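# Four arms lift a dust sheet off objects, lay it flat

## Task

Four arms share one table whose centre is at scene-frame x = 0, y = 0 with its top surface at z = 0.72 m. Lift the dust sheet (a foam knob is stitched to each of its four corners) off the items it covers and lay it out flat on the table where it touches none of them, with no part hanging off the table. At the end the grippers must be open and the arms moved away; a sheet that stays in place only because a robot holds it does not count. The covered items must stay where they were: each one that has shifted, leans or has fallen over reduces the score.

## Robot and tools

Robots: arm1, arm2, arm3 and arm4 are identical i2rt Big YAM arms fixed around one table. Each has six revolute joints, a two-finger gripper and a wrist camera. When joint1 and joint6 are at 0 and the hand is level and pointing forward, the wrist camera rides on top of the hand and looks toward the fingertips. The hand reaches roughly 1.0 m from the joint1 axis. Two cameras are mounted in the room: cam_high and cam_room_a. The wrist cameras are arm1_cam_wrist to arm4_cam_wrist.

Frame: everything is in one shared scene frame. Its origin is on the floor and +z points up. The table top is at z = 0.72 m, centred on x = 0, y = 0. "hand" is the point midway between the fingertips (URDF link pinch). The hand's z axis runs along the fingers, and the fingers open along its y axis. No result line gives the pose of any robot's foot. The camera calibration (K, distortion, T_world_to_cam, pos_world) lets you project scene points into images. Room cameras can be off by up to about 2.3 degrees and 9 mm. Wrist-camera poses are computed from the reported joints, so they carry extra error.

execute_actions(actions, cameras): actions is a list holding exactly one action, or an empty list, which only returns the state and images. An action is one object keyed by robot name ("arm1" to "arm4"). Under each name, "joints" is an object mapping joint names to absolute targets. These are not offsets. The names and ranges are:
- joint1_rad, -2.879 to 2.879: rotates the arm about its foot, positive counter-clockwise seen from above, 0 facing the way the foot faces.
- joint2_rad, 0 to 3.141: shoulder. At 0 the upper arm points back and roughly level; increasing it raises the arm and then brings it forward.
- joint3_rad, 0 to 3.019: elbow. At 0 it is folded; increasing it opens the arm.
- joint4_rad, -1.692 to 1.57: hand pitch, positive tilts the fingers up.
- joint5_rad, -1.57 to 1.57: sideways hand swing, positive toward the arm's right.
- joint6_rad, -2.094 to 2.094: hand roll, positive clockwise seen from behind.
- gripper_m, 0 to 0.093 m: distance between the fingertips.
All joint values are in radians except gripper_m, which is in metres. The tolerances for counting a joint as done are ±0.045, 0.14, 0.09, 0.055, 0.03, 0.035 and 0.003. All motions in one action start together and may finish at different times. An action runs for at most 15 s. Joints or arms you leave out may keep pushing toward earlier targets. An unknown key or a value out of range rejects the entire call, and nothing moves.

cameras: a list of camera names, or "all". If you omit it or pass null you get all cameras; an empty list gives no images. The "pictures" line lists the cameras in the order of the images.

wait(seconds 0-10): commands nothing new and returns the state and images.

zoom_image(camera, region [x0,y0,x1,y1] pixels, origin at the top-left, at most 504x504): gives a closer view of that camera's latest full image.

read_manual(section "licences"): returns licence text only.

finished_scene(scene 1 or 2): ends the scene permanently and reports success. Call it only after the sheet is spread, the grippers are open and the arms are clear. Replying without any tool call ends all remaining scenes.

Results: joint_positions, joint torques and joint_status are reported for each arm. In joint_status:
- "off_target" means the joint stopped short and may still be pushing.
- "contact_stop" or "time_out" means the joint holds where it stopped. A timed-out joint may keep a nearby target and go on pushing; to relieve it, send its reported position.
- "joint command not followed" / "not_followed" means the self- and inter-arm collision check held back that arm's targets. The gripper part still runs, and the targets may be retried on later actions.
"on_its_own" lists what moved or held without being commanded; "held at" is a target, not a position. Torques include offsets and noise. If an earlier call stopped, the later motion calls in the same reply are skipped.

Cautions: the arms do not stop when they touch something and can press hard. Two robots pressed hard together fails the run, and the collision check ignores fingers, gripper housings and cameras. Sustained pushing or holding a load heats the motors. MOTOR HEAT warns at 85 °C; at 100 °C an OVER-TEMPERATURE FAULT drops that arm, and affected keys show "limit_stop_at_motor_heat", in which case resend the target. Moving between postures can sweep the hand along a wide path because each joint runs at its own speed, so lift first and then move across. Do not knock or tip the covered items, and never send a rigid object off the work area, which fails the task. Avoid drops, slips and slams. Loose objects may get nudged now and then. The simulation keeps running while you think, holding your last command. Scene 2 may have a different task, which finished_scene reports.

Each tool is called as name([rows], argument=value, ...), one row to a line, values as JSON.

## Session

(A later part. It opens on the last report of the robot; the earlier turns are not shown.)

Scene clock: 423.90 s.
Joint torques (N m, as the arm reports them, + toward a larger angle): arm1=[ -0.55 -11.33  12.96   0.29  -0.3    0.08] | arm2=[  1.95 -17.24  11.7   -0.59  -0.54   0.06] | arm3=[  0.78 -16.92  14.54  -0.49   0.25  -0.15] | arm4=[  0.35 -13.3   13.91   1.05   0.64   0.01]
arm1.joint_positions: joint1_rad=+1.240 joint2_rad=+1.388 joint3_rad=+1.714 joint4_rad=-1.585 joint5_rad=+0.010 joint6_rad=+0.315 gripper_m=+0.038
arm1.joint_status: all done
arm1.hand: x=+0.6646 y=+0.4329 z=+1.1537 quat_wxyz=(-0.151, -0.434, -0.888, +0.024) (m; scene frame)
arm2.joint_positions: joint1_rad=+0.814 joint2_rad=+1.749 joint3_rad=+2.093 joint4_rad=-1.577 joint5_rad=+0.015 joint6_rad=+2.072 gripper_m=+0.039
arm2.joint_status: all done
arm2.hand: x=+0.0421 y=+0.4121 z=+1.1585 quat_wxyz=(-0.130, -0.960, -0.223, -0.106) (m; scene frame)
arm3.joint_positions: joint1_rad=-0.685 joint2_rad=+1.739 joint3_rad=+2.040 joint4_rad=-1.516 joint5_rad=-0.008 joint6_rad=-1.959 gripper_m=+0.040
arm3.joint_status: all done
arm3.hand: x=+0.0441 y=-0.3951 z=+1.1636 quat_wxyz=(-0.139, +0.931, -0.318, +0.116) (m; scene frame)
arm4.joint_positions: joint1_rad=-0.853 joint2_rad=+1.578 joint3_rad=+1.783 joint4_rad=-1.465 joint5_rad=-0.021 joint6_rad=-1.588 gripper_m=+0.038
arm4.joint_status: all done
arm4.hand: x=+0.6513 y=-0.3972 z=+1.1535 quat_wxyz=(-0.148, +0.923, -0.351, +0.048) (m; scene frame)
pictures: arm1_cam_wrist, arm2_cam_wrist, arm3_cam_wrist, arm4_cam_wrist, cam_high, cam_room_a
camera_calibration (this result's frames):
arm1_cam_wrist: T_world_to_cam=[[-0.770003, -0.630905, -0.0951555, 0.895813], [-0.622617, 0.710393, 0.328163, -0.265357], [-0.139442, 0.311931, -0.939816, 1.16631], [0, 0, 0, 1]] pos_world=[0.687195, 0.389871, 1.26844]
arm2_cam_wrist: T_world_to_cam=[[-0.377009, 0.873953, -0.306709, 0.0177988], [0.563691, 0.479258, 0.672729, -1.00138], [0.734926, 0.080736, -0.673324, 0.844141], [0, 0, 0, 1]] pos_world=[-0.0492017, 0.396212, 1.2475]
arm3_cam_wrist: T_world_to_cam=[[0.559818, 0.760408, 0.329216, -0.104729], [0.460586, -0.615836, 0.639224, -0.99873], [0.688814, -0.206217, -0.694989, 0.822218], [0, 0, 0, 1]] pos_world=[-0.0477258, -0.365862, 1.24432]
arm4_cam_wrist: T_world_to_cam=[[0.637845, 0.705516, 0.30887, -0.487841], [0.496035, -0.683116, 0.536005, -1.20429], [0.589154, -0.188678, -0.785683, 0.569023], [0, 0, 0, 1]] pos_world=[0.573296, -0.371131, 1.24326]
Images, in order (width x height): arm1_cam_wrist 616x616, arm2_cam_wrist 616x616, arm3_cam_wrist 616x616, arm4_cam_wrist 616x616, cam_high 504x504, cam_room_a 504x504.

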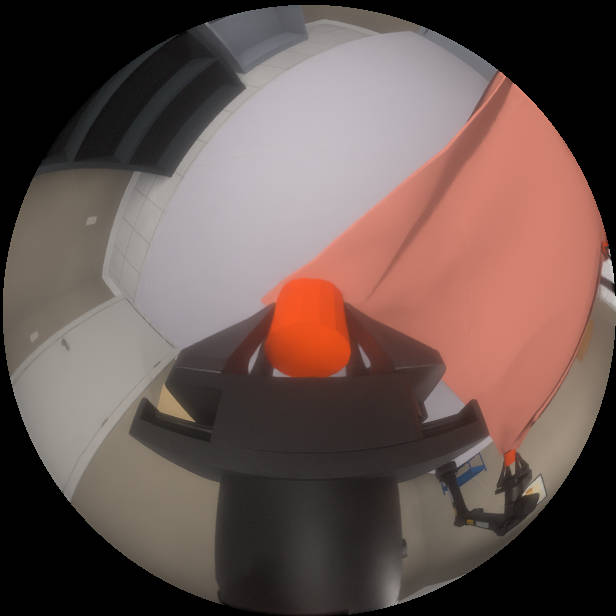

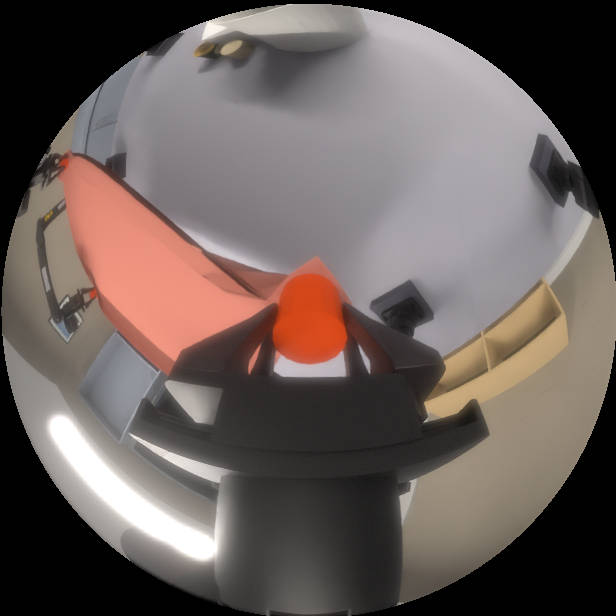

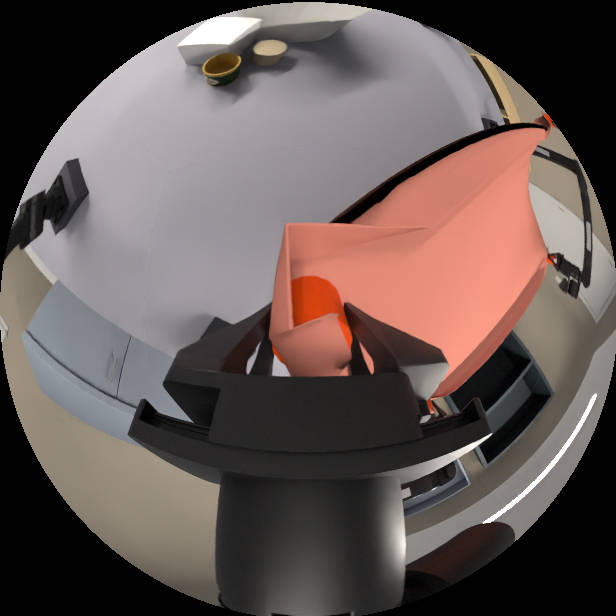

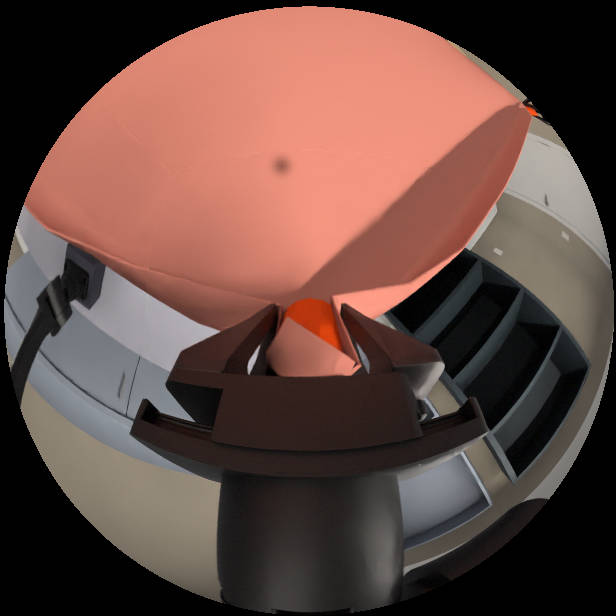

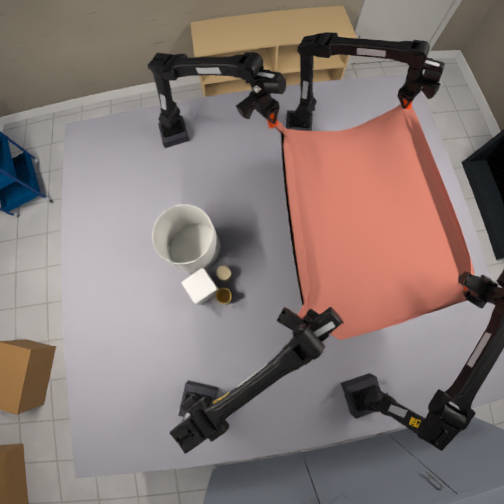

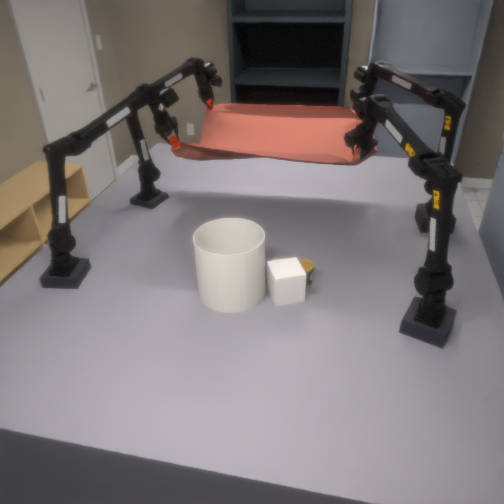

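execute_actions([
  {"arm1":{"joints":{"joint2_rad":1.52,"joint3_rad":1.36,"joint4_rad":-1.28}},"arm2":{"joints":{"joint1_rad":0.8,"joint2_rad":1.88,"joint3_rad":1.78,"joint4_rad":-1.3}},"arm3":{"joints":{"joint1_rad":-0.675,"joint2_rad":1.8,"joint3_rad":1.38,"joint4_rad":-0.45}},"arm4":{"joints":{"joint1_rad":-1.0,"joint2_rad":1.78,"joint3_rad":1.48,"joint4_rad":-1.15,"joint5_rad":-0.55}}},
], cameras=[])

execute_actions([
  {"arm1":{"joints":{"joint2_rad":1.765,"joint3_rad":1.09,"joint4_rad":-0.876}},"arm2":{"joints":{"joint1_rad":0.786,"joint2_rad":2.035,"joint3_rad":1.495,"joint4_rad":-1.0}},"arm3":{"joints":{"joint1_rad":-0.668,"joint2_rad":1.92,"joint3_rad":0.77,"joint4_rad":0.72}},"arm4":{"joints":{"joint1_rad":-1.148,"joint2_rad":2.1,"joint3_rad":1.25,"joint4_rad":-0.705,"joint5_rad":-1.1}}},
])

Scene clock: 463.67 s.
Joint torques (N m, as the arm reports them, + toward a larger angle): arm1=[ -0.18 -14.4    9.9    0.32  -0.08   0.06] | arm2=[  0.95 -19.48  10.82   0.03  -0.15   0.06] | arm3=[  1.07 -16.8   10.17   2.04   0.06  -0.09] | arm4=[  1.28 -17.43   9.28   1.39  -0.27   0.04]
arm1.joint_positions: joint1_rad=+1.240 joint2_rad=+1.527 joint3_rad=+1.352 joint4_rad=-1.290 joint5_rad=+0.004 joint6_rad=+0.321 gripper_m=+0.038
arm1.joint_status: all done
arm1.hand: x=+0.6796 y=+0.4248 z=+0.9508 quat_wxyz=(-0.050, -0.441, -0.896, +0.007) (m; scene frame)
arm2.joint_positions: joint1_rad=+0.797 joint2_rad=+1.890 joint3_rad=+1.747 joint4_rad=-1.302 joint5_rad=+0.005 joint6_rad=+2.072 gripper_m=+0.039
arm2.joint_status: all done
arm2.hand: x=+0.0510 y=+0.3954 z=+0.9411 quat_wxyz=(-0.049, -0.974, -0.219, -0.039) (m; scene frame)
arm3.joint_positions: joint1_rad=-0.676 joint2_rad=+1.816 joint3_rad=+1.380 joint4_rad=-0.466 joint5_rad=-0.003 joint6_rad=-1.964 gripper_m=+0.040
arm3.joint_status: all done
arm3.hand: x=+0.1088 y=-0.3512 z=+0.9168 quat_wxyz=(-0.252, +0.894, -0.299, +0.217) (m; scene frame)
arm4.joint_positions: joint1_rad=-0.996 joint2_rad=+1.806 joint3_rad=+1.461 joint4_rad=-1.166 joint5_rad=-0.553 joint6_rad=-1.594 gripper_m=+0.038
arm4.joint_status: all done
arm4.hand: x=+0.6552 y=-0.3817 z=+0.9347 quat_wxyz=(-0.146, +0.876, -0.396, -0.232) (m; scene frame)
pictures: none
No camera images: the call's "cameras" was empty. Leave "cameras" out to get every camera's image.

Scene clock: 465.30 s.
Joint torques (N m, as the arm reports them, + toward a larger angle): arm1=[  0.4  -14.91   6.53   0.47  -0.64   0.02] | arm2=[  0.59 -18.82   7.58  -0.33  -0.06   0.03] | arm3=[  0.26 -11.72   5.07   2.62   0.45  -0.05] | arm4=[  1.51 -17.08   5.36   1.21  -0.63   0.09]
arm1.joint_positions: joint1_rad=+1.230 joint2_rad=+1.758 joint3_rad=+1.098 joint4_rad=-0.891 joint5_rad=+0.020 joint6_rad=+0.327 gripper_m=+0.038
arm1.joint_status: all done
arm1.hand: x=+0.6672 y=+0.4248 z=+0.7601 quat_wxyz=(-0.006, -0.448, -0.894, +0.009) (m; scene frame)
arm2.joint_positions: joint1_rad=+0.779 joint2_rad=+2.038 joint3_rad=+1.490 joint4_rad=-1.000 joint5_rad=+0.003 joint6_rad=+2.076 gripper_m=+0.039
arm2.joint_status: all done
arm2.hand: x=+0.0207 y=+0.4038 z=+0.7642 quat_wxyz=(-0.010, -0.978, -0.208, -0.006) (m; scene frame)
arm3.joint_positions: joint1_rad=-0.656 joint2_rad=+1.902 joint3_rad=+0.782 joint4_rad=+0.704 joint5_rad=-0.011 joint6_rad=-1.964 gripper_m=+0.040
arm3.joint_status: all done
arm3.hand: x=+0.0355 y=-0.3785 z=+0.8118 quat_wxyz=(-0.422, +0.796, -0.254, +0.352) (m; scene frame)
arm4.joint_positions: joint1_rad=-1.146 joint2_rad=+2.115 joint3_rad=+1.249 joint4_rad=-0.718 joint5_rad=-1.099 joint6_rad=-1.598 gripper_m=+0.038
arm4.joint_status: all done
arm4.hand: x=+0.6576 y=-0.4011 z=+0.7771 quat_wxyz=(-0.261, +0.744, -0.417, -0.453) (m; scene frame)
pictures: arm1_cam_wrist, arm2_cam_wrist, arm3_cam_wrist, arm4_cam_wrist, cam_high, cam_room_a
camera_calibration (this result's frames):
arm1_cam_wrist: T_world_to_cam=[[-0.795752, -0.605621, 0.00120556, 0.788474], [-0.495222, 0.651838, 0.574337, -0.376019], [-0.348616, 0.456433, -0.818618, 0.785398], [0, 0, 0, 1]] pos_world=[0.71502, 0.364137, 0.857952]
arm2_cam_wrist: T_world_to_cam=[[-0.386193, 0.92171, -0.0361403, -0.329829], [0.735795, 0.331451, 0.590547, -0.60112], [0.556292, 0.201474, -0.806193, 0.651495], [0, 0, 0, 1]] pos_world=[-0.047498, 0.371989, 0.868301]
arm3_cam_wrist: T_world_to_cam=[[0.109812, 0.517661, 0.848509, -0.494164], [0.0673371, -0.855585, 0.513264, -0.734174], [0.991669, 0.000773616, -0.128811, 0.19499], [0, 0, 0, 1]] pos_world=[-0.0896631, -0.372489, 0.821245]
arm4_cam_wrist: T_world_to_cam=[[0.858031, 0.513551, 0.00698659, -0.36002], [0.457519, -0.758091, -0.464731, -0.235386], [-0.233367, 0.40195, -0.885424, 1.12411], [0, 0, 0, 1]] pos_world=[0.678933, -0.445393, 0.888442]
Images, in order (width x height): arm1_cam_wrist 616x616, arm2_cam_wrist 616x616, arm3_cam_wrist 616x616, arm4_cam_wrist 616x616, cam_high 504x504, cam_room_a 504x504.

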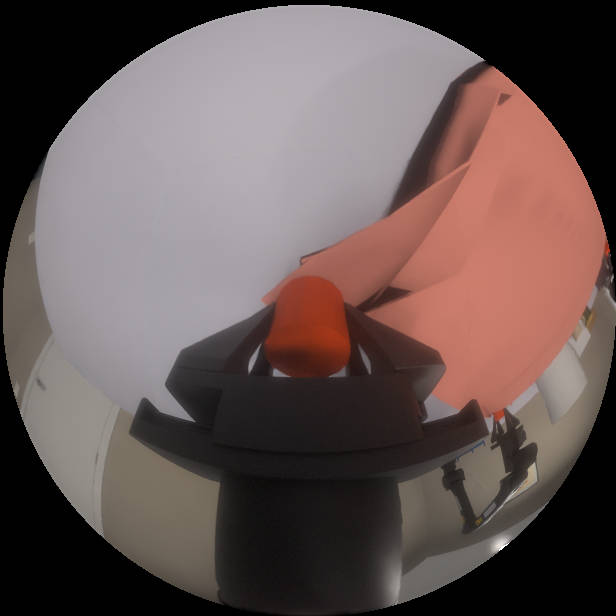

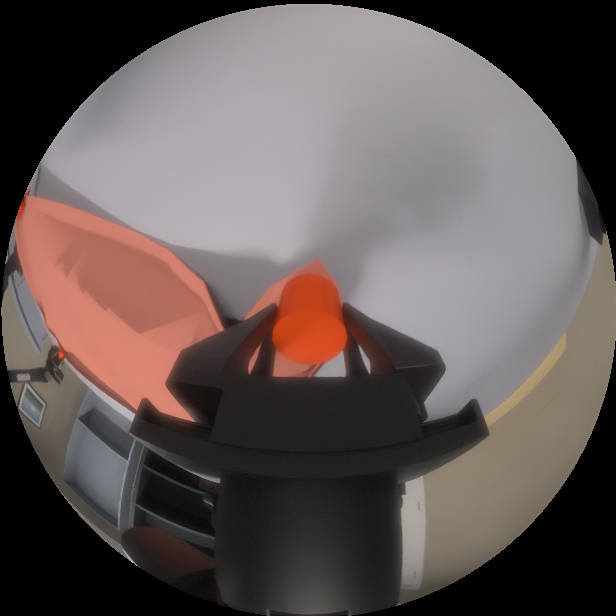

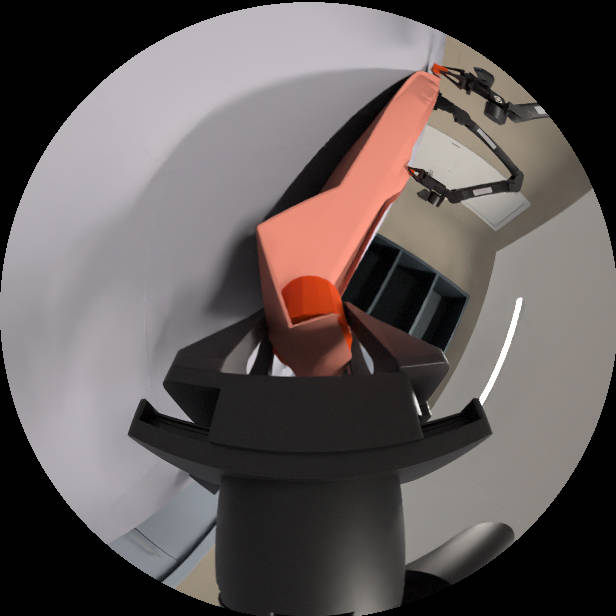

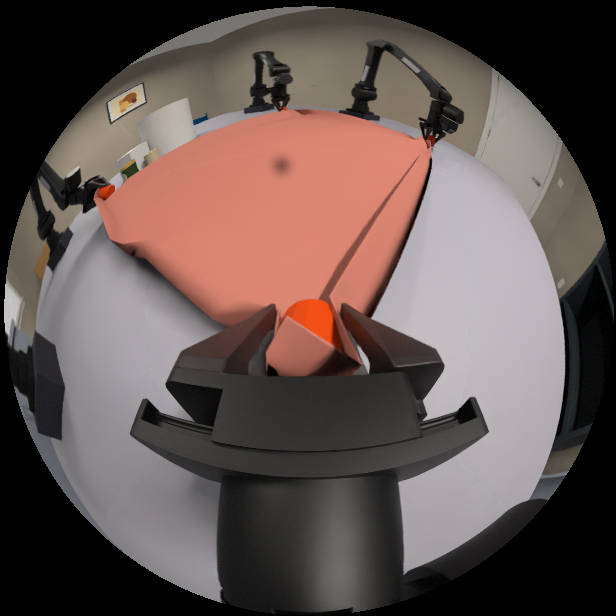

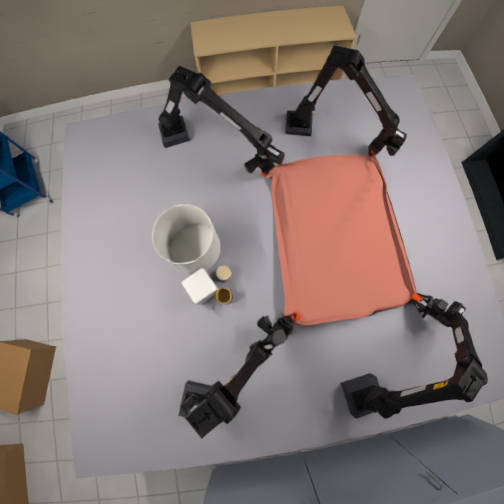

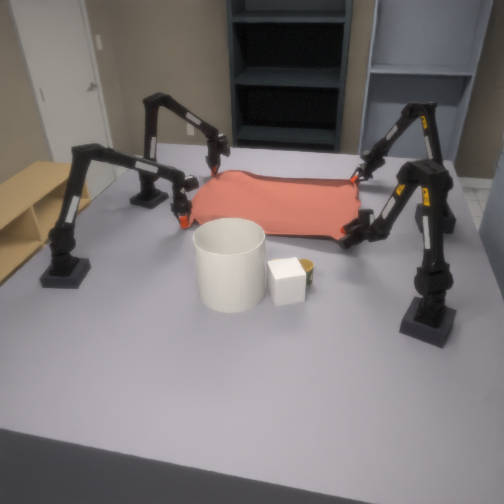

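execute_actions([
  {"arm2":{"joints":{"gripper_m":0.08}},"arm3":{"joints":{"joint2_rad":2.17,"joint3_rad":0.76,"joint4_rad":1.55}},"arm4":{"joints":{"joint1_rad":-1.18,"joint2_rad":2.16,"joint4_rad":-0.65,"joint5_rad":-1.55}}},
], cameras=[])

execute_actions([
  {"arm2":{"joints":{"joint6_rad":0.3}},"arm3":{"joints":{"gripper_m":0.093}},"arm4":{"joints":{"gripper_m":0.093}}},
])

Scene clock: 478.10 s.
Joint torques (N m, as the arm reports them, + toward a larger angle): arm1=[  1.16 -15.24   6.44   0.11  -0.51   0.06] | arm2=[  1.07 -18.65   7.46  -0.28  -0.02   0.06] | arm3=[  0.1  -13.63   3.05   3.12   0.34  -0.04] | arm4=[  1.49 -16.46   5.29   0.71  -0.56   0.08]
arm1.joint_positions: joint1_rad=+1.230 joint2_rad=+1.758 joint3_rad=+1.098 joint4_rad=-0.885 joint5_rad=+0.016 joint6_rad=+0.327 gripper_m=+0.038
arm1.joint_status: not commanded
arm1.hand: x=+0.6689 y=+0.4244 z=+0.7601 quat_wxyz=(-0.010, -0.448, -0.894, +0.008) (m; scene frame)
arm2.joint_positions: joint1_rad=+0.779 joint2_rad=+2.038 joint3_rad=+1.490 joint4_rad=-1.000 joint5_rad=+0.002 joint6_rad=+2.076 gripper_m=+0.080
arm2.joint_status: all done
arm2.hand: x=+0.0210 y=+0.4042 z=+0.7642 quat_wxyz=(-0.010, -0.978, -0.209, -0.006) (m; scene frame)
arm3.joint_positions: joint1_rad=-0.656 joint2_rad=+2.166 joint3_rad=+0.766 joint4_rad=+1.524 joint5_rad=-0.007 joint6_rad=-1.964 gripper_m=+0.040
arm3.joint_status: all done
arm3.hand: x=+0.0348 y=-0.3801 z=+0.8481 quat_wxyz=(-0.574, +0.628, -0.201, +0.486) (m; scene frame)
arm4.joint_positions: joint1_rad=-1.169 joint2_rad=+2.128 joint3_rad=+1.249 joint4_rad=-0.667 joint5_rad=-1.255 joint6_rad=-1.598 gripper_m=+0.038
arm4.joint_status: joint5_rad time_out (moved -0.156 of -0.451); the others done
arm4.on_its_own: joint5_rad is held at -1.254, not at your -1.550, since a time_out
arm4.hand: x=+0.6660 y=-0.3983 z=+0.7952 quat_wxyz=(-0.313, +0.707, -0.394, -0.497) (m; scene frame)
pictures: none
joint command not followed: on one or more control steps a check withheld the commanded joint targets of the arm4 arm, and it was not sent them on those steps.
cause: the commanded joint targets would bring two parts of the arm too close to each other (its wrist (the part past joint 4) and its wrist camera); next, command targets that bring no two parts of the arm closer together.
No camera images: the call's "cameras" was empty. Leave "cameras" out to get every camera's image.

not run: a stop came earlier in this reply.

execute_actions([
  {"arm2":{"joints":{"joint6_rad":0.3}},"arm3":{"joints":{"gripper_m":0.093}},"arm4":{"joints":{"joint1_rad":-1.169,"joint2_rad":2.128,"joint4_rad":-0.667,"joint5_rad":-1.24,"gripper_m":0.093}}},
])

Scene clock: 484.20 s.
Joint torques (N m, as the arm reports them, + toward a larger angle): arm1=[ -0.62 -15.3    6.71   0.43  -0.17   0.06] | arm2=[  0.83 -19.12   7.52  -0.15  -0.04   0.01] | arm3=[  0.42 -13.51   2.98   2.76   0.14  -0.04] | arm4=[  1.6  -16.     5.35   0.73  -0.52   0.09]
arm1.joint_positions: joint1_rad=+1.237 joint2_rad=+1.758 joint3_rad=+1.098 joint4_rad=-0.885 joint5_rad=+0.004 joint6_rad=+0.327 gripper_m=+0.038
arm1.joint_status: not commanded
arm1.hand: x=+0.6719 y=+0.4288 z=+0.7601 quat_wxyz=(-0.011, -0.445, -0.895, +0.002) (m; scene frame)
arm2.joint_positions: joint1_rad=+0.779 joint2_rad=+2.038 joint3_rad=+1.490 joint4_rad=-1.000 joint5_rad=+0.002 joint6_rad=+0.316 gripper_m=+0.080
arm2.joint_status: all done
arm2.hand: x=+0.0210 y=+0.4042 z=+0.7642 quat_wxyz=(-0.011, -0.462, -0.887, +0.004) (m; scene frame)
arm3.joint_positions: joint1_rad=-0.660 joint2_rad=+2.166 joint3_rad=+0.766 joint4_rad=+1.532 joint5_rad=-0.002 joint6_rad=-1.964 gripper_m=+0.093
arm3.joint_status: all done
arm3.hand: x=+0.0363 y=-0.3831 z=+0.8502 quat_wxyz=(-0.574, +0.623, -0.203, +0.490) (m; scene frame)
arm4.joint_positions: joint1_rad=-1.169 joint2_rad=+2.128 joint3_rad=+1.249 joint4_rad=-0.667 joint5_rad=-1.242 joint6_rad=-1.598 gripper_m=+0.093
arm4.joint_status: all done
arm4.hand: x=+0.6664 y=-0.3989 z=+0.7931 quat_wxyz=(-0.310, +0.710, -0.396, -0.492) (m; scene frame)
pictures: arm1_cam_wrist, arm2_cam_wrist, arm3_cam_wrist, arm4_cam_wrist, cam_high, cam_room_a
camera_calibration (this result's frames):
arm1_cam_wrist: T_world_to_cam=[[-0.791535, -0.610912, -0.0160837, 0.807212], [-0.50788, 0.642946, 0.573305, -0.363216], [-0.339898, 0.461959, -0.819184, 0.777418], [0, 0, 0, 1]] pos_world=[0.71871, 0.367529, 0.858065]
arm2_cam_wrist: T_world_to_cam=[[-0.832439, -0.553812, -0.0183678, 0.262108], [-0.464979, 0.680115, 0.566779, -0.699045], [-0.301397, 0.48035, -0.823665, 0.569872], [0, 0, 0, 1]] pos_world=[0.0649052, 0.346852, 0.870402]
arm3_cam_wrist: T_world_to_cam=[[-0.307819, 0.260913, 0.914971, -0.66418], [-0.125031, -0.964418, 0.232949, -0.554286], [0.943194, -0.042693, 0.329489, -0.205404], [0, 0, 0, 1]] pos_world=[-0.0800141, -0.37004, 0.804504]
arm4_cam_wrist: T_world_to_cam=[[0.87016, 0.490646, 0.0456959, -0.416728], [0.4213, -0.692651, -0.585441, -0.0843316], [-0.255593, 0.528679, -0.809426, 1.14447], [0, 0, 0, 1]] pos_world=[0.690666, -0.459001, 0.896032]
Images, in order (width x height): arm1_cam_wrist 616x616, arm2_cam_wrist 616x616, arm3_cam_wrist 616x616, arm4_cam_wrist 616x616, cam_high 504x504, cam_room_a 504x504.

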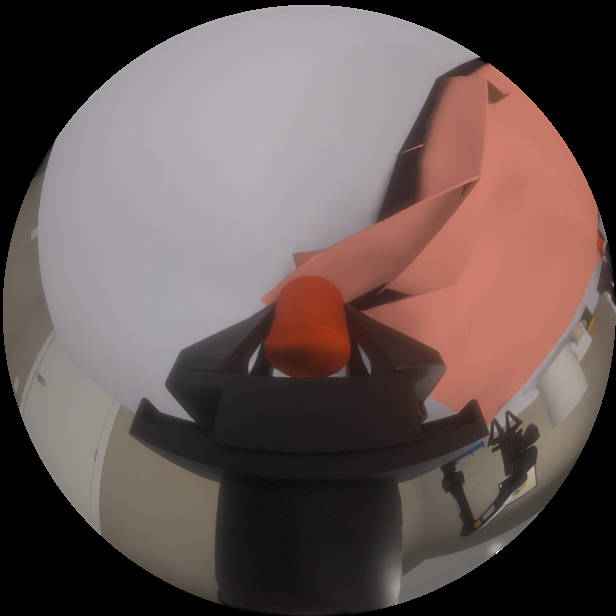

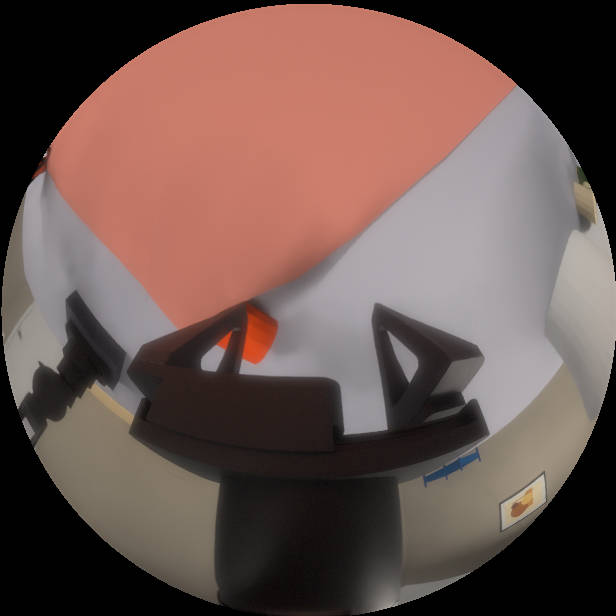

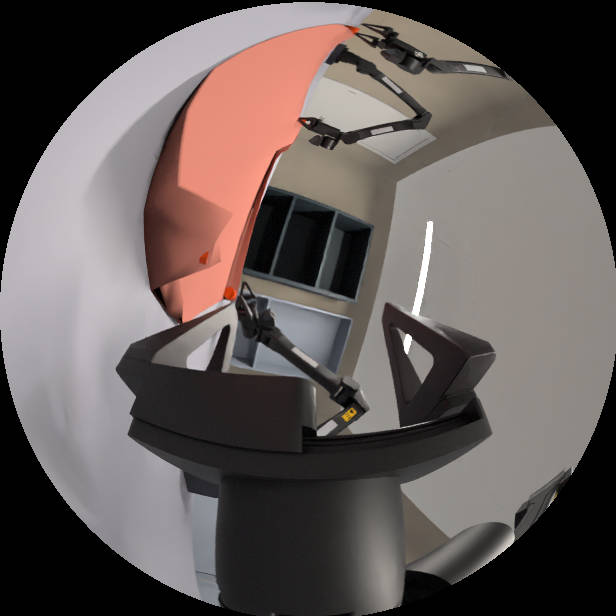

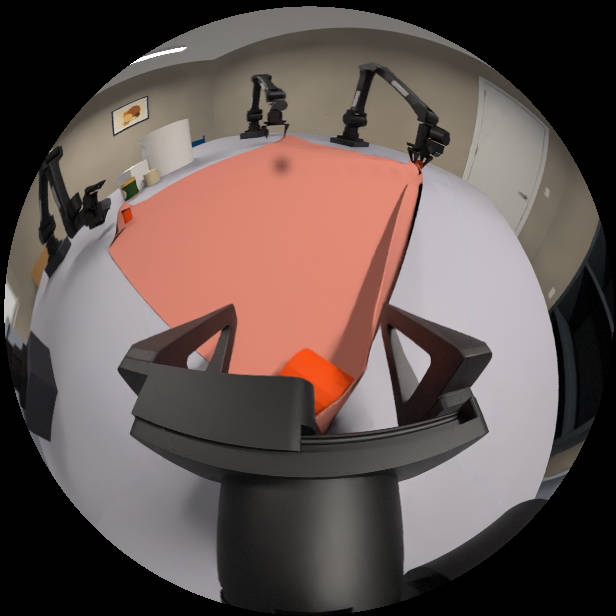

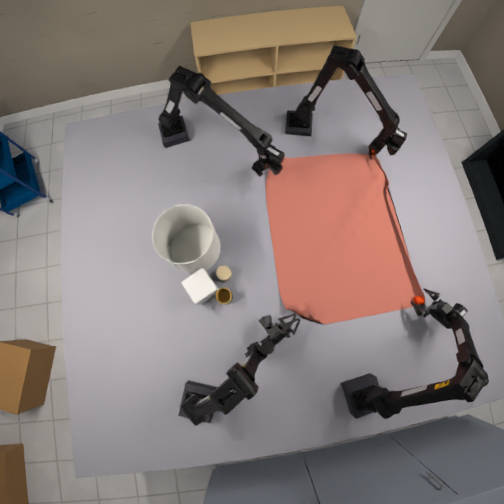

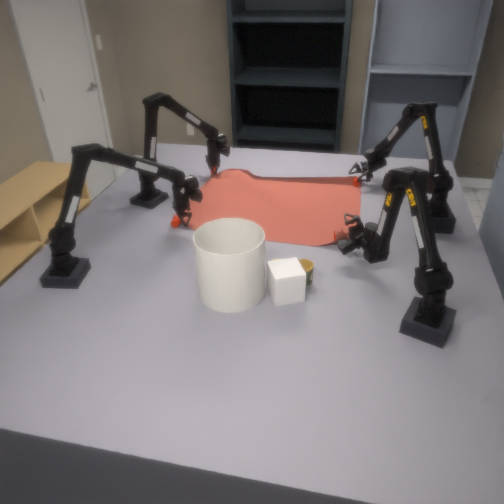

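execute_actions([
  {"arm2":{"joints":{"joint2_rad":1.83,"joint4_rad":-1.2,"gripper_m":0.093}},"arm3":{"joints":{"joint3_rad":1.5,"joint4_rad":0.3}},"arm4":{"joints":{"joint2_rad":1.815,"joint3_rad":1.55,"joint4_rad":-1.0}}},
], cameras=[])

execute_actions([
  {"arm3":{"joints":{"joint2_rad":2.1,"joint3_rad":2.04,"joint4_rad":-1.47,"joint6_rad":0}},"arm4":{"joints":{"joint1_rad":-0.863,"joint4_rad":-1.27,"joint5_rad":0,"joint6_rad":0}}},
])

Scene clock: 503.97 s.
Joint torques (N m, as the arm reports them, + toward a larger angle): arm1=[  0.08 -14.98   6.48   0.05  -0.14   0.02] | arm2=[  0.9  -17.14   9.22  -0.46  -0.05  -0.03] | arm3=[  0.38 -19.33  12.9    1.57   0.05  -0.05] | arm4=[  1.38 -14.41   9.04   0.48  -0.55   0.1 ]
arm1.joint_positions: joint1_rad=+1.237 joint2_rad=+1.758 joint3_rad=+1.098 joint4_rad=-0.885 joint5_rad=+0.004 joint6_rad=+0.327 gripper_m=+0.038
arm1.joint_status: not commanded
arm1.hand: x=+0.6719 y=+0.4288 z=+0.7601 quat_wxyz=(-0.011, -0.445, -0.895, +0.002) (m; scene frame)
arm2.joint_positions: joint1_rad=+0.779 joint2_rad=+1.833 joint3_rad=+1.477 joint4_rad=-1.191 joint5_rad=+0.002 joint6_rad=+0.316 gripper_m=+0.093
arm2.joint_status: all done
arm2.hand: x=-0.0072 y=+0.4256 z=+0.8705 quat_wxyz=(-0.011, -0.462, -0.887, +0.004) (m; scene frame)
arm3.joint_positions: joint1_rad=-0.660 joint2_rad=+2.166 joint3_rad=+1.459 joint4_rad=+0.309 joint5_rad=-0.002 joint6_rad=-1.964 gripper_m=+0.093
arm3.joint_status: all done
arm3.hand: x=+0.2142 y=-0.2746 z=+0.8526 quat_wxyz=(-0.424, +0.790, -0.257, +0.361) (m; scene frame)
arm4.joint_positions: joint1_rad=-1.169 joint2_rad=+1.800 joint3_rad=+1.543 joint4_rad=-0.985 joint5_rad=-1.241 joint6_rad=-1.598 gripper_m=+0.093
arm4.joint_status: all done
arm4.hand: x=+0.7179 y=-0.3702 z=+1.0651 quat_wxyz=(-0.411, +0.745, -0.314, -0.421) (m; scene frame)
pictures: none
No camera images: the call's "cameras" was empty. Leave "cameras" out to get every camera's image.

Scene clock: 506.30 s.
Joint torques (N m, as the arm reports them, + toward a larger angle): arm1=[  0.02 -14.73   6.55   0.39  -0.15   0.02] | arm2=[  0.89 -17.32   9.25  -0.46  -0.05  -0.05] | arm3=[  0.41 -18.68  12.84  -0.08   0.1    0.03] | arm4=[  2.04 -14.12   8.72   0.3    0.08   0.15]
arm1.joint_positions: joint1_rad=+1.237 joint2_rad=+1.758 joint3_rad=+1.098 joint4_rad=-0.885 joint5_rad=+0.004 joint6_rad=+0.327 gripper_m=+0.038
arm1.joint_status: not commanded
arm1.hand: x=+0.6719 y=+0.4288 z=+0.7601 quat_wxyz=(-0.011, -0.445, -0.895, +0.002) (m; scene frame)
arm2.joint_positions: joint1_rad=+0.779 joint2_rad=+1.833 joint3_rad=+1.477 joint4_rad=-1.191 joint5_rad=+0.002 joint6_rad=+0.316 gripper_m=+0.093
arm2.joint_status: not commanded
arm2.hand: x=-0.0072 y=+0.4256 z=+0.8705 quat_wxyz=(-0.011, -0.462, -0.887, +0.004) (m; scene frame)
arm3.joint_positions: joint1_rad=-0.660 joint2_rad=+2.089 joint3_rad=+2.012 joint4_rad=-1.461 joint5_rad=-0.002 joint6_rad=-0.013 gripper_m=+0.093
arm3.joint_status: all done
arm3.hand: x=+0.0853 y=-0.3533 z=+0.9401 quat_wxyz=(-0.020, +0.277, -0.961, -0.007) (m; scene frame)
arm4.joint_positions: joint1_rad=-0.871 joint2_rad=+1.800 joint3_rad=+1.543 joint4_rad=-1.254 joint5_rad=-0.002 joint6_rad=-0.008 gripper_m=+0.093
arm4.joint_status: all done
arm4.hand: x=+0.6717 y=-0.3939 z=+0.9424 quat_wxyz=(-0.027, +0.396, -0.918, -0.013) (m; scene frame)
pictures: arm1_cam_wrist, arm2_cam_wrist, arm3_cam_wrist, arm4_cam_wrist, cam_high, cam_room_a
camera_calibration (this result's frames):
arm1_cam_wrist: T_world_to_cam=[[-0.791535, -0.610912, -0.0160837, 0.807212], [-0.50788, 0.642946, 0.573305, -0.363216], [-0.339898, 0.461959, -0.819184, 0.777418], [0, 0, 0, 1]] pos_world=[0.71871, 0.367529, 0.858065]
arm2_cam_wrist: T_world_to_cam=[[-0.832228, -0.55413, -0.0183593, 0.252581], [-0.465234, 0.679941, 0.566778, -0.786907], [-0.301585, 0.48023, -0.823666, 0.638757], [0, 0, 0, 1]] pos_world=[0.0367488, 0.368263, 0.976761]
arm3_cam_wrist: T_world_to_cam=[[0.533032, -0.846072, -0.00616993, -0.335958], [-0.712226, -0.452621, 0.536534, -0.594863], [-0.456739, -0.281596, -0.843856, 0.858097], [0, 0, 0, 1]] pos_world=[0.147326, -0.311856, 1.0412]
arm4_cam_wrist: T_world_to_cam=[[0.723698, -0.690117, -0.0000273695, -0.754232], [-0.586269, -0.614818, 0.527529, -0.337142], [-0.364074, -0.381756, -0.849537, 1.01618], [0, 0, 0, 1]] pos_world=[0.718146, -0.339855, 1.04112]
Images, in order (width x height): arm1_cam_wrist 616x616, arm2_cam_wrist 616x616, arm3_cam_wrist 616x616, arm4_cam_wrist 616x616, cam_high 504x504, cam_room_a 504x504.

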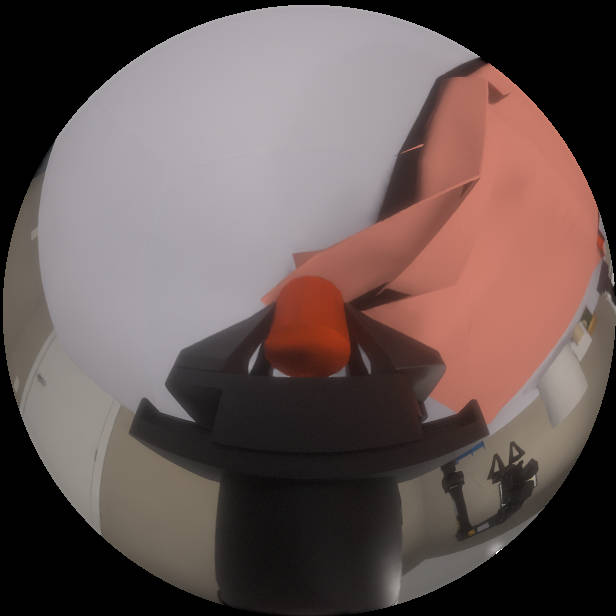

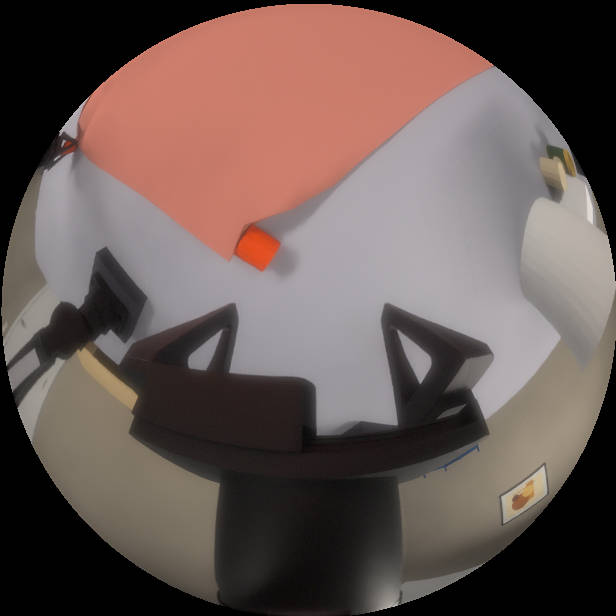

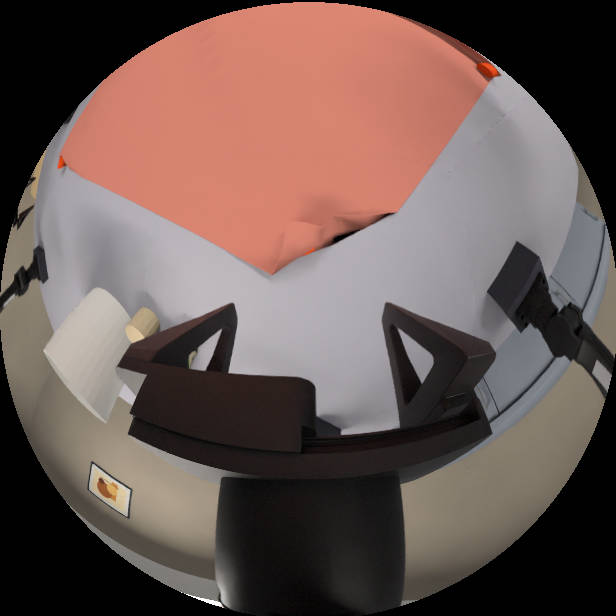

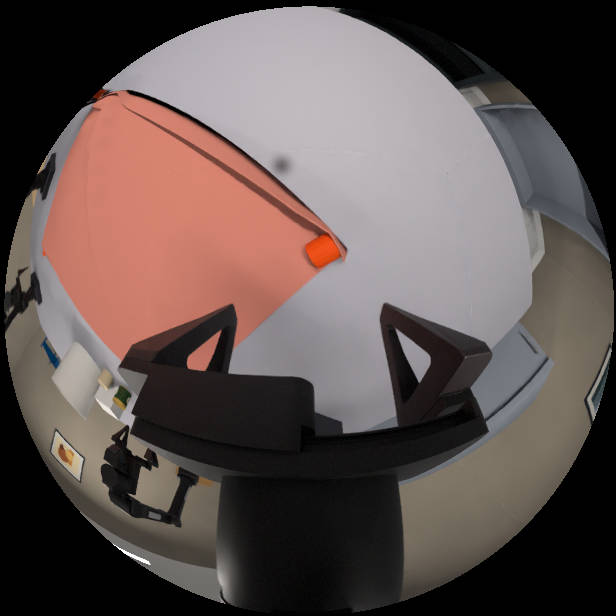

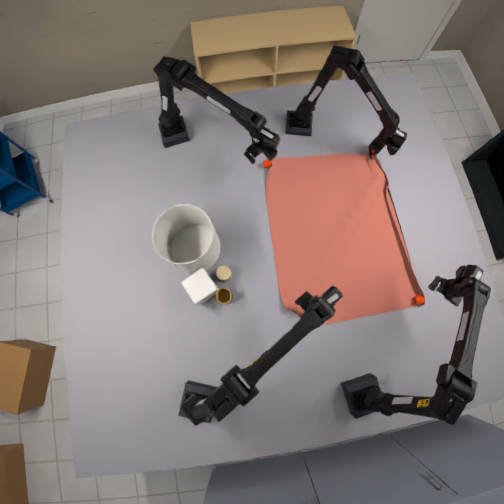

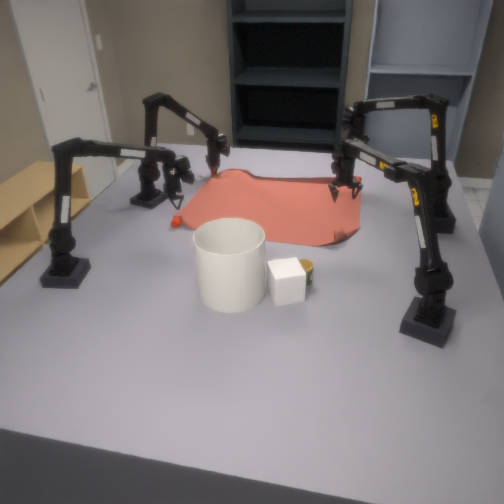

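execute_actions([
  {"arm2":{"joints":{"joint1_rad":0.881,"joint2_rad":1.6,"joint3_rad":0.75,"joint4_rad":0.5,"joint6_rad":0}},"arm3":{"joints":{"joint1_rad":-0.645,"joint2_rad":2.39,"joint3_rad":2.285,"joint4_rad":-1.65}},"arm4":{"joints":{"joint1_rad":-0.627,"joint5_rad":1.0,"joint6_rad":1.57}}},
], cameras=[])

execute_actions([
  {"arm2":{"joints":{"joint2_rad":1.695,"joint3_rad":0.61,"joint4_rad":0.515}},"arm4":{"joints":{"joint2_rad":1.99,"joint3_rad":1.27,"joint4_rad":-0.835}}},
], cameras=["arm2_cam_wrist","arm3_cam_wrist","arm4_cam_wrist"])

Scene clock: 550.63 s.
Joint torques (N m, as the arm reports them, + toward a larger angle): arm1=[ -0.76 -14.     6.74   0.14  -0.09   0.03] | arm2=[ -0.13 -13.     8.04   1.93  -0.01  -0.06] | arm3=[  1.53 -22.91  14.01  -0.71   0.1    0.05] | arm4=[  1.98 -13.88   8.6    0.23   0.64   0.15]
arm1.joint_positions: joint1_rad=+1.237 joint2_rad=+1.758 joint3_rad=+1.098 joint4_rad=-0.885 joint5_rad=+0.004 joint6_rad=+0.327 gripper_m=+0.038
arm1.joint_status: not commanded
arm1.hand: x=+0.6719 y=+0.4288 z=+0.7601 quat_wxyz=(-0.011, -0.445, -0.895, +0.002) (m; scene frame)
arm2.joint_positions: joint1_rad=+0.887 joint2_rad=+1.613 joint3_rad=+0.733 joint4_rad=+0.479 joint5_rad=+0.000 joint6_rad=+0.016 gripper_m=+0.093
arm2.joint_status: all done
arm2.hand: x=+0.0487 y=+0.4617 z=+0.8866 quat_wxyz=(-0.533, -0.227, -0.802, +0.143) (m; scene frame)
arm3.joint_positions: joint1_rad=-0.651 joint2_rad=+2.404 joint3_rad=+2.236 joint4_rad=-1.640 joint5_rad=-0.002 joint6_rad=-0.013 gripper_m=+0.093
arm3.joint_status: all done
arm3.hand: x=+0.0907 y=-0.3428 z=+0.8213 quat_wxyz=(+0.110, +0.279, -0.954, +0.029) (m; scene frame)
arm4.joint_positions: joint1_rad=-0.633 joint2_rad=+1.800 joint3_rad=+1.543 joint4_rad=-1.254 joint5_rad=+0.998 joint6_rad=+1.562 gripper_m=+0.093
arm4.joint_status: all done
arm4.hand: x=+0.6890 y=-0.3913 z=+1.0210 quat_wxyz=(-0.468, -0.239, -0.845, +0.101) (m; scene frame)
pictures: none
No camera images: the call's "cameras" was empty. Leave "cameras" out to get every camera's image.

Scene clock: 551.80 s.
Joint torques (N m, as the arm reports them, + toward a larger angle): arm1=[ -0.03 -14.8    6.8    0.18  -0.17   0.05] | arm2=[  0.36 -13.07   6.54   1.37   0.06   0.  ] | arm3=[  1.39 -22.72  14.    -0.69   0.1    0.06] | arm4=[  1.83 -17.48   7.08   1.28   0.63   0.15]
arm1.joint_positions: joint1_rad=+1.237 joint2_rad=+1.758 joint3_rad=+1.098 joint4_rad=-0.885 joint5_rad=+0.004 joint6_rad=+0.327 gripper_m=+0.038
arm1.joint_status: not commanded
arm1.hand: x=+0.6719 y=+0.4288 z=+0.7601 quat_wxyz=(-0.011, -0.445, -0.895, +0.002) (m; scene frame)
arm2.joint_positions: joint1_rad=+0.887 joint2_rad=+1.709 joint3_rad=+0.589 joint4_rad=+0.506 joint5_rad=+0.000 joint6_rad=+0.016 gripper_m=+0.093
arm2.joint_status: all done
arm2.hand: x=-0.0091 y=+0.4959 z=+0.7812 quat_wxyz=(-0.444, -0.242, -0.855, +0.119) (m; scene frame)
arm3.joint_positions: joint1_rad=-0.651 joint2_rad=+2.404 joint3_rad=+2.236 joint4_rad=-1.640 joint5_rad=-0.002 joint6_rad=-0.013 gripper_m=+0.093
arm3.joint_status: not commanded
arm3.hand: x=+0.0907 y=-0.3428 z=+0.8213 quat_wxyz=(+0.110, +0.279, -0.954, +0.029) (m; scene frame)
arm4.joint_positions: joint1_rad=-0.633 joint2_rad=+2.013 joint3_rad=+1.254 joint4_rad=-0.852 joint5_rad=+0.998 joint6_rad=+1.563 gripper_m=+0.093
arm4.joint_status: all done
arm4.hand: x=+0.6699 y=-0.4240 z=+0.8147 quat_wxyz=(-0.457, -0.216, -0.851, +0.144) (m; scene frame)
pictures: arm2_cam_wrist, arm3_cam_wrist, arm4_cam_wrist
camera_calibration (this result's frames):
arm2_cam_wrist: T_world_to_cam=[[-0.52009, -0.853241, -0.038557, 0.455292], [-0.801287, 0.503056, -0.323844, -0.00456879], [0.295713, -0.137533, -0.945325, 0.937677], [0, 0, 0, 1]] pos_world=[-0.0441514, 0.519733, 0.902485]
arm3_cam_wrist: T_world_to_cam=[[0.538505, -0.842567, -0.00963558, -0.327066], [-0.560331, -0.366615, 0.742713, -0.676166], [-0.629318, -0.394555, -0.669541, 0.597088], [0, 0, 0, 1]] pos_world=[0.173008, -0.287883, 0.89882]
arm4_cam_wrist: T_world_to_cam=[[-0.502604, -0.863382, 0.0442892, -0.0618378], [-0.810055, 0.452427, -0.37299, 1.04677], [0.301995, -0.223343, -0.926778, 0.579343], [0, 0, 0, 1]] pos_world=[0.641902, -0.397584, 0.930095]
Images, in order (width x height): arm2_cam_wrist 616x616, arm3_cam_wrist 616x616, arm4_cam_wrist 616x616.

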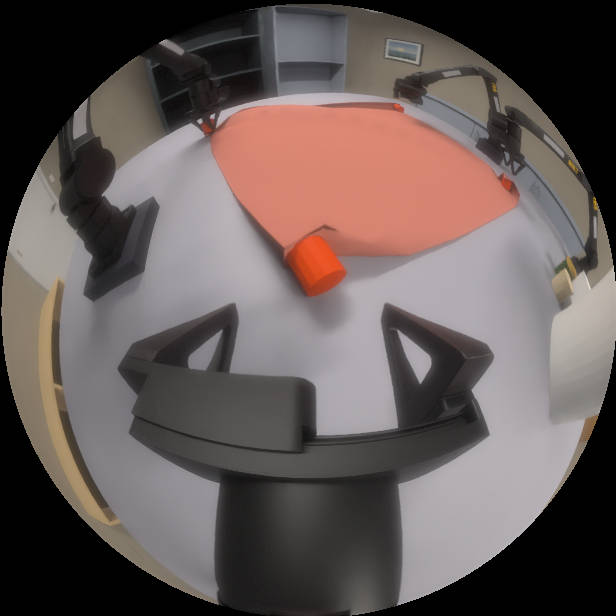

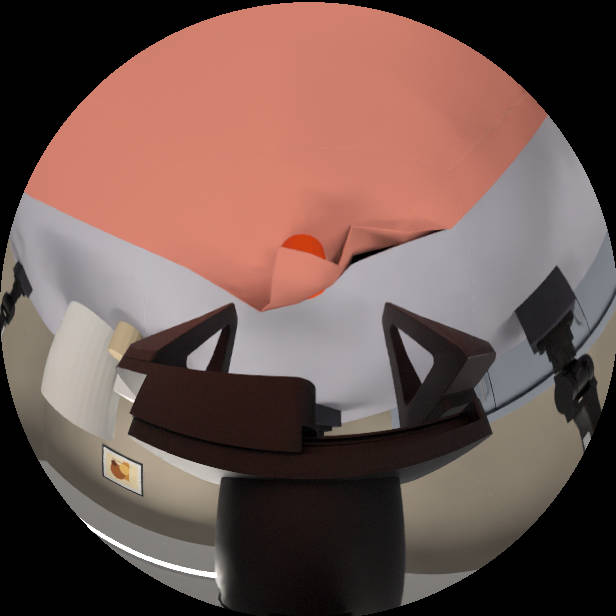

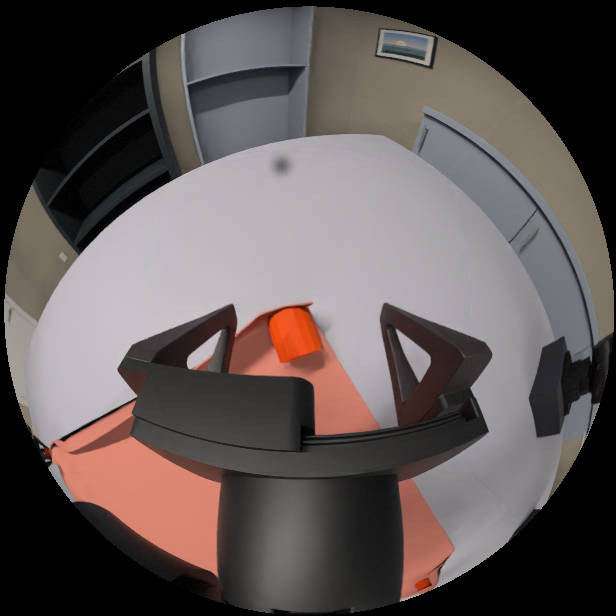

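execute_actions([
  {"arm2":{"joints":{"joint2_rad":1.883,"joint3_rad":0.755,"joint4_rad":0.585}},"arm3":{"joints":{"joint2_rad":2.455,"joint3_rad":2.155,"joint4_rad":-1.49}},"arm4":{"joints":{"joint2_rad":2.13,"joint4_rad":-0.665}}},
], cameras=["arm2_cam_wrist","arm3_cam_wrist","arm4_cam_wrist"])

Scene clock: 563.87 s.
Joint torques (N m, as the arm reports them, + toward a larger angle): arm1=[ -0.53 -14.29   6.61   0.2   -0.13   0.09] | arm2=[  0.21 -14.52   6.18   1.84   0.04   0.  ] | arm3=[  1.42 -22.14   9.41   0.22   0.09   0.05] | arm4=[  2.05 -15.69   6.49   1.26   0.57   0.15]
arm1.joint_positions: joint1_rad=+1.237 joint2_rad=+1.758 joint3_rad=+1.098 joint4_rad=-0.885 joint5_rad=+0.004 joint6_rad=+0.327 gripper_m=+0.038
arm1.joint_status: not commanded
arm1.hand: x=+0.6719 y=+0.4288 z=+0.7601 quat_wxyz=(-0.011, -0.445, -0.895, +0.002) (m; scene frame)
arm2.joint_positions: joint1_rad=+0.887 joint2_rad=+1.892 joint3_rad=+0.738 joint4_rad=+0.569 joint5_rad=+0.000 joint6_rad=+0.016 gripper_m=+0.093
arm2.joint_status: all done
arm2.hand: x=+0.0397 y=+0.4668 z=+0.7539 quat_wxyz=(-0.457, -0.240, -0.848, +0.122) (m; scene frame)
arm3.joint_positions: joint1_rad=-0.651 joint2_rad=+2.450 joint3_rad=+2.154 joint4_rad=-1.500 joint5_rad=-0.002 joint6_rad=-0.013 gripper_m=+0.093
arm3.joint_status: all done
arm3.hand: x=+0.0920 y=-0.3418 z=+0.7583 quat_wxyz=(+0.104, +0.279, -0.954, +0.027) (m; scene frame)
arm4.joint_positions: joint1_rad=-0.633 joint2_rad=+2.125 joint3_rad=+1.254 joint4_rad=-0.681 joint5_rad=+1.000 joint6_rad=+1.563 gripper_m=+0.093
arm4.joint_status: all done
arm4.hand: x=+0.6762 y=-0.4136 z=+0.7582 quat_wxyz=(-0.464, -0.229, -0.847, +0.119) (m; scene frame)
pictures: arm2_cam_wrist, arm3_cam_wrist, arm4_cam_wrist
camera_calibration (this result's frames):
arm2_cam_wrist: T_world_to_cam=[[-0.519079, -0.853843, -0.0388488, 0.45526], [-0.792783, 0.497951, -0.351483, 0.0632436], [0.319456, -0.151649, -0.935388, 0.891543], [0, 0, 0, 1]] pos_world=[0.0016458, 0.49243, 0.873854]
arm3_cam_wrist: T_world_to_cam=[[0.538603, -0.842507, -0.0094753, -0.327744], [-0.568704, -0.371816, 0.733709, -0.622415], [-0.621678, -0.389789, -0.679398, 0.564472], [0, 0, 0, 1]] pos_world=[0.173474, -0.287526, 0.837067]
arm4_cam_wrist: T_world_to_cam=[[-0.503235, -0.86403, -0.0143829, -0.00249303], [-0.798432, 0.471267, -0.374717, 1.02728], [0.330545, -0.177087, -0.927028, 0.5275], [0, 0, 0, 1]] pos_world=[0.644599, -0.392866, 0.873911]
Images, in order (width x height): arm2_cam_wrist 616x616, arm3_cam_wrist 616x616, arm4_cam_wrist 616x616.

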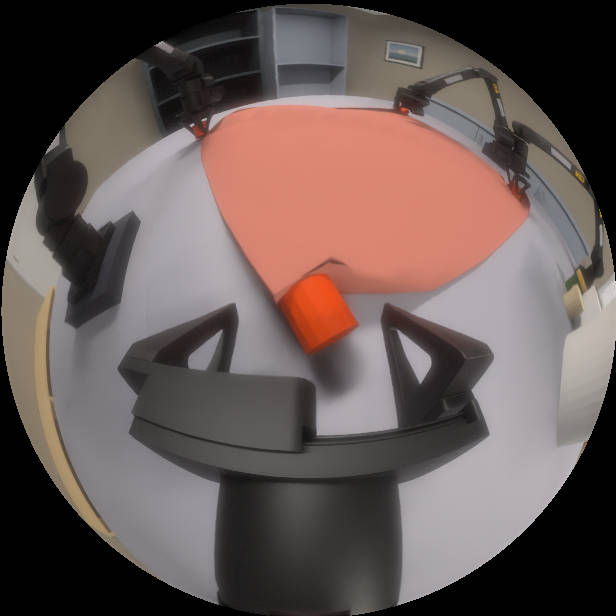

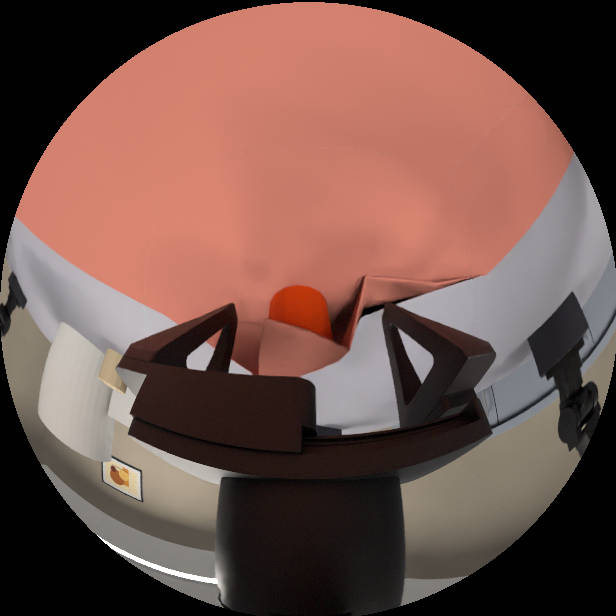

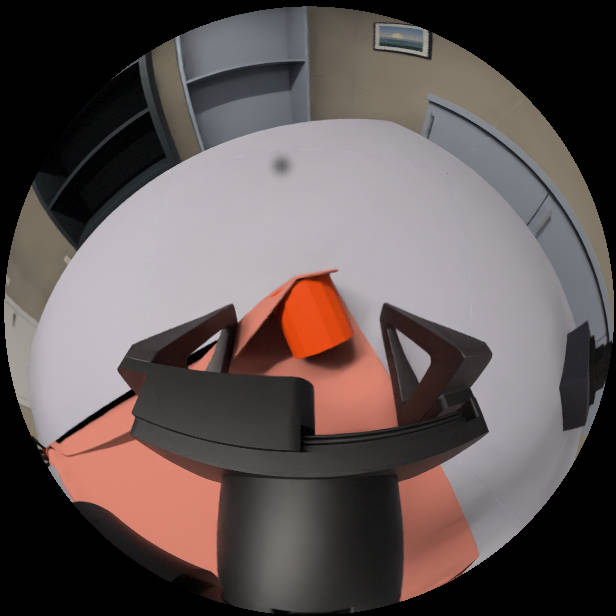

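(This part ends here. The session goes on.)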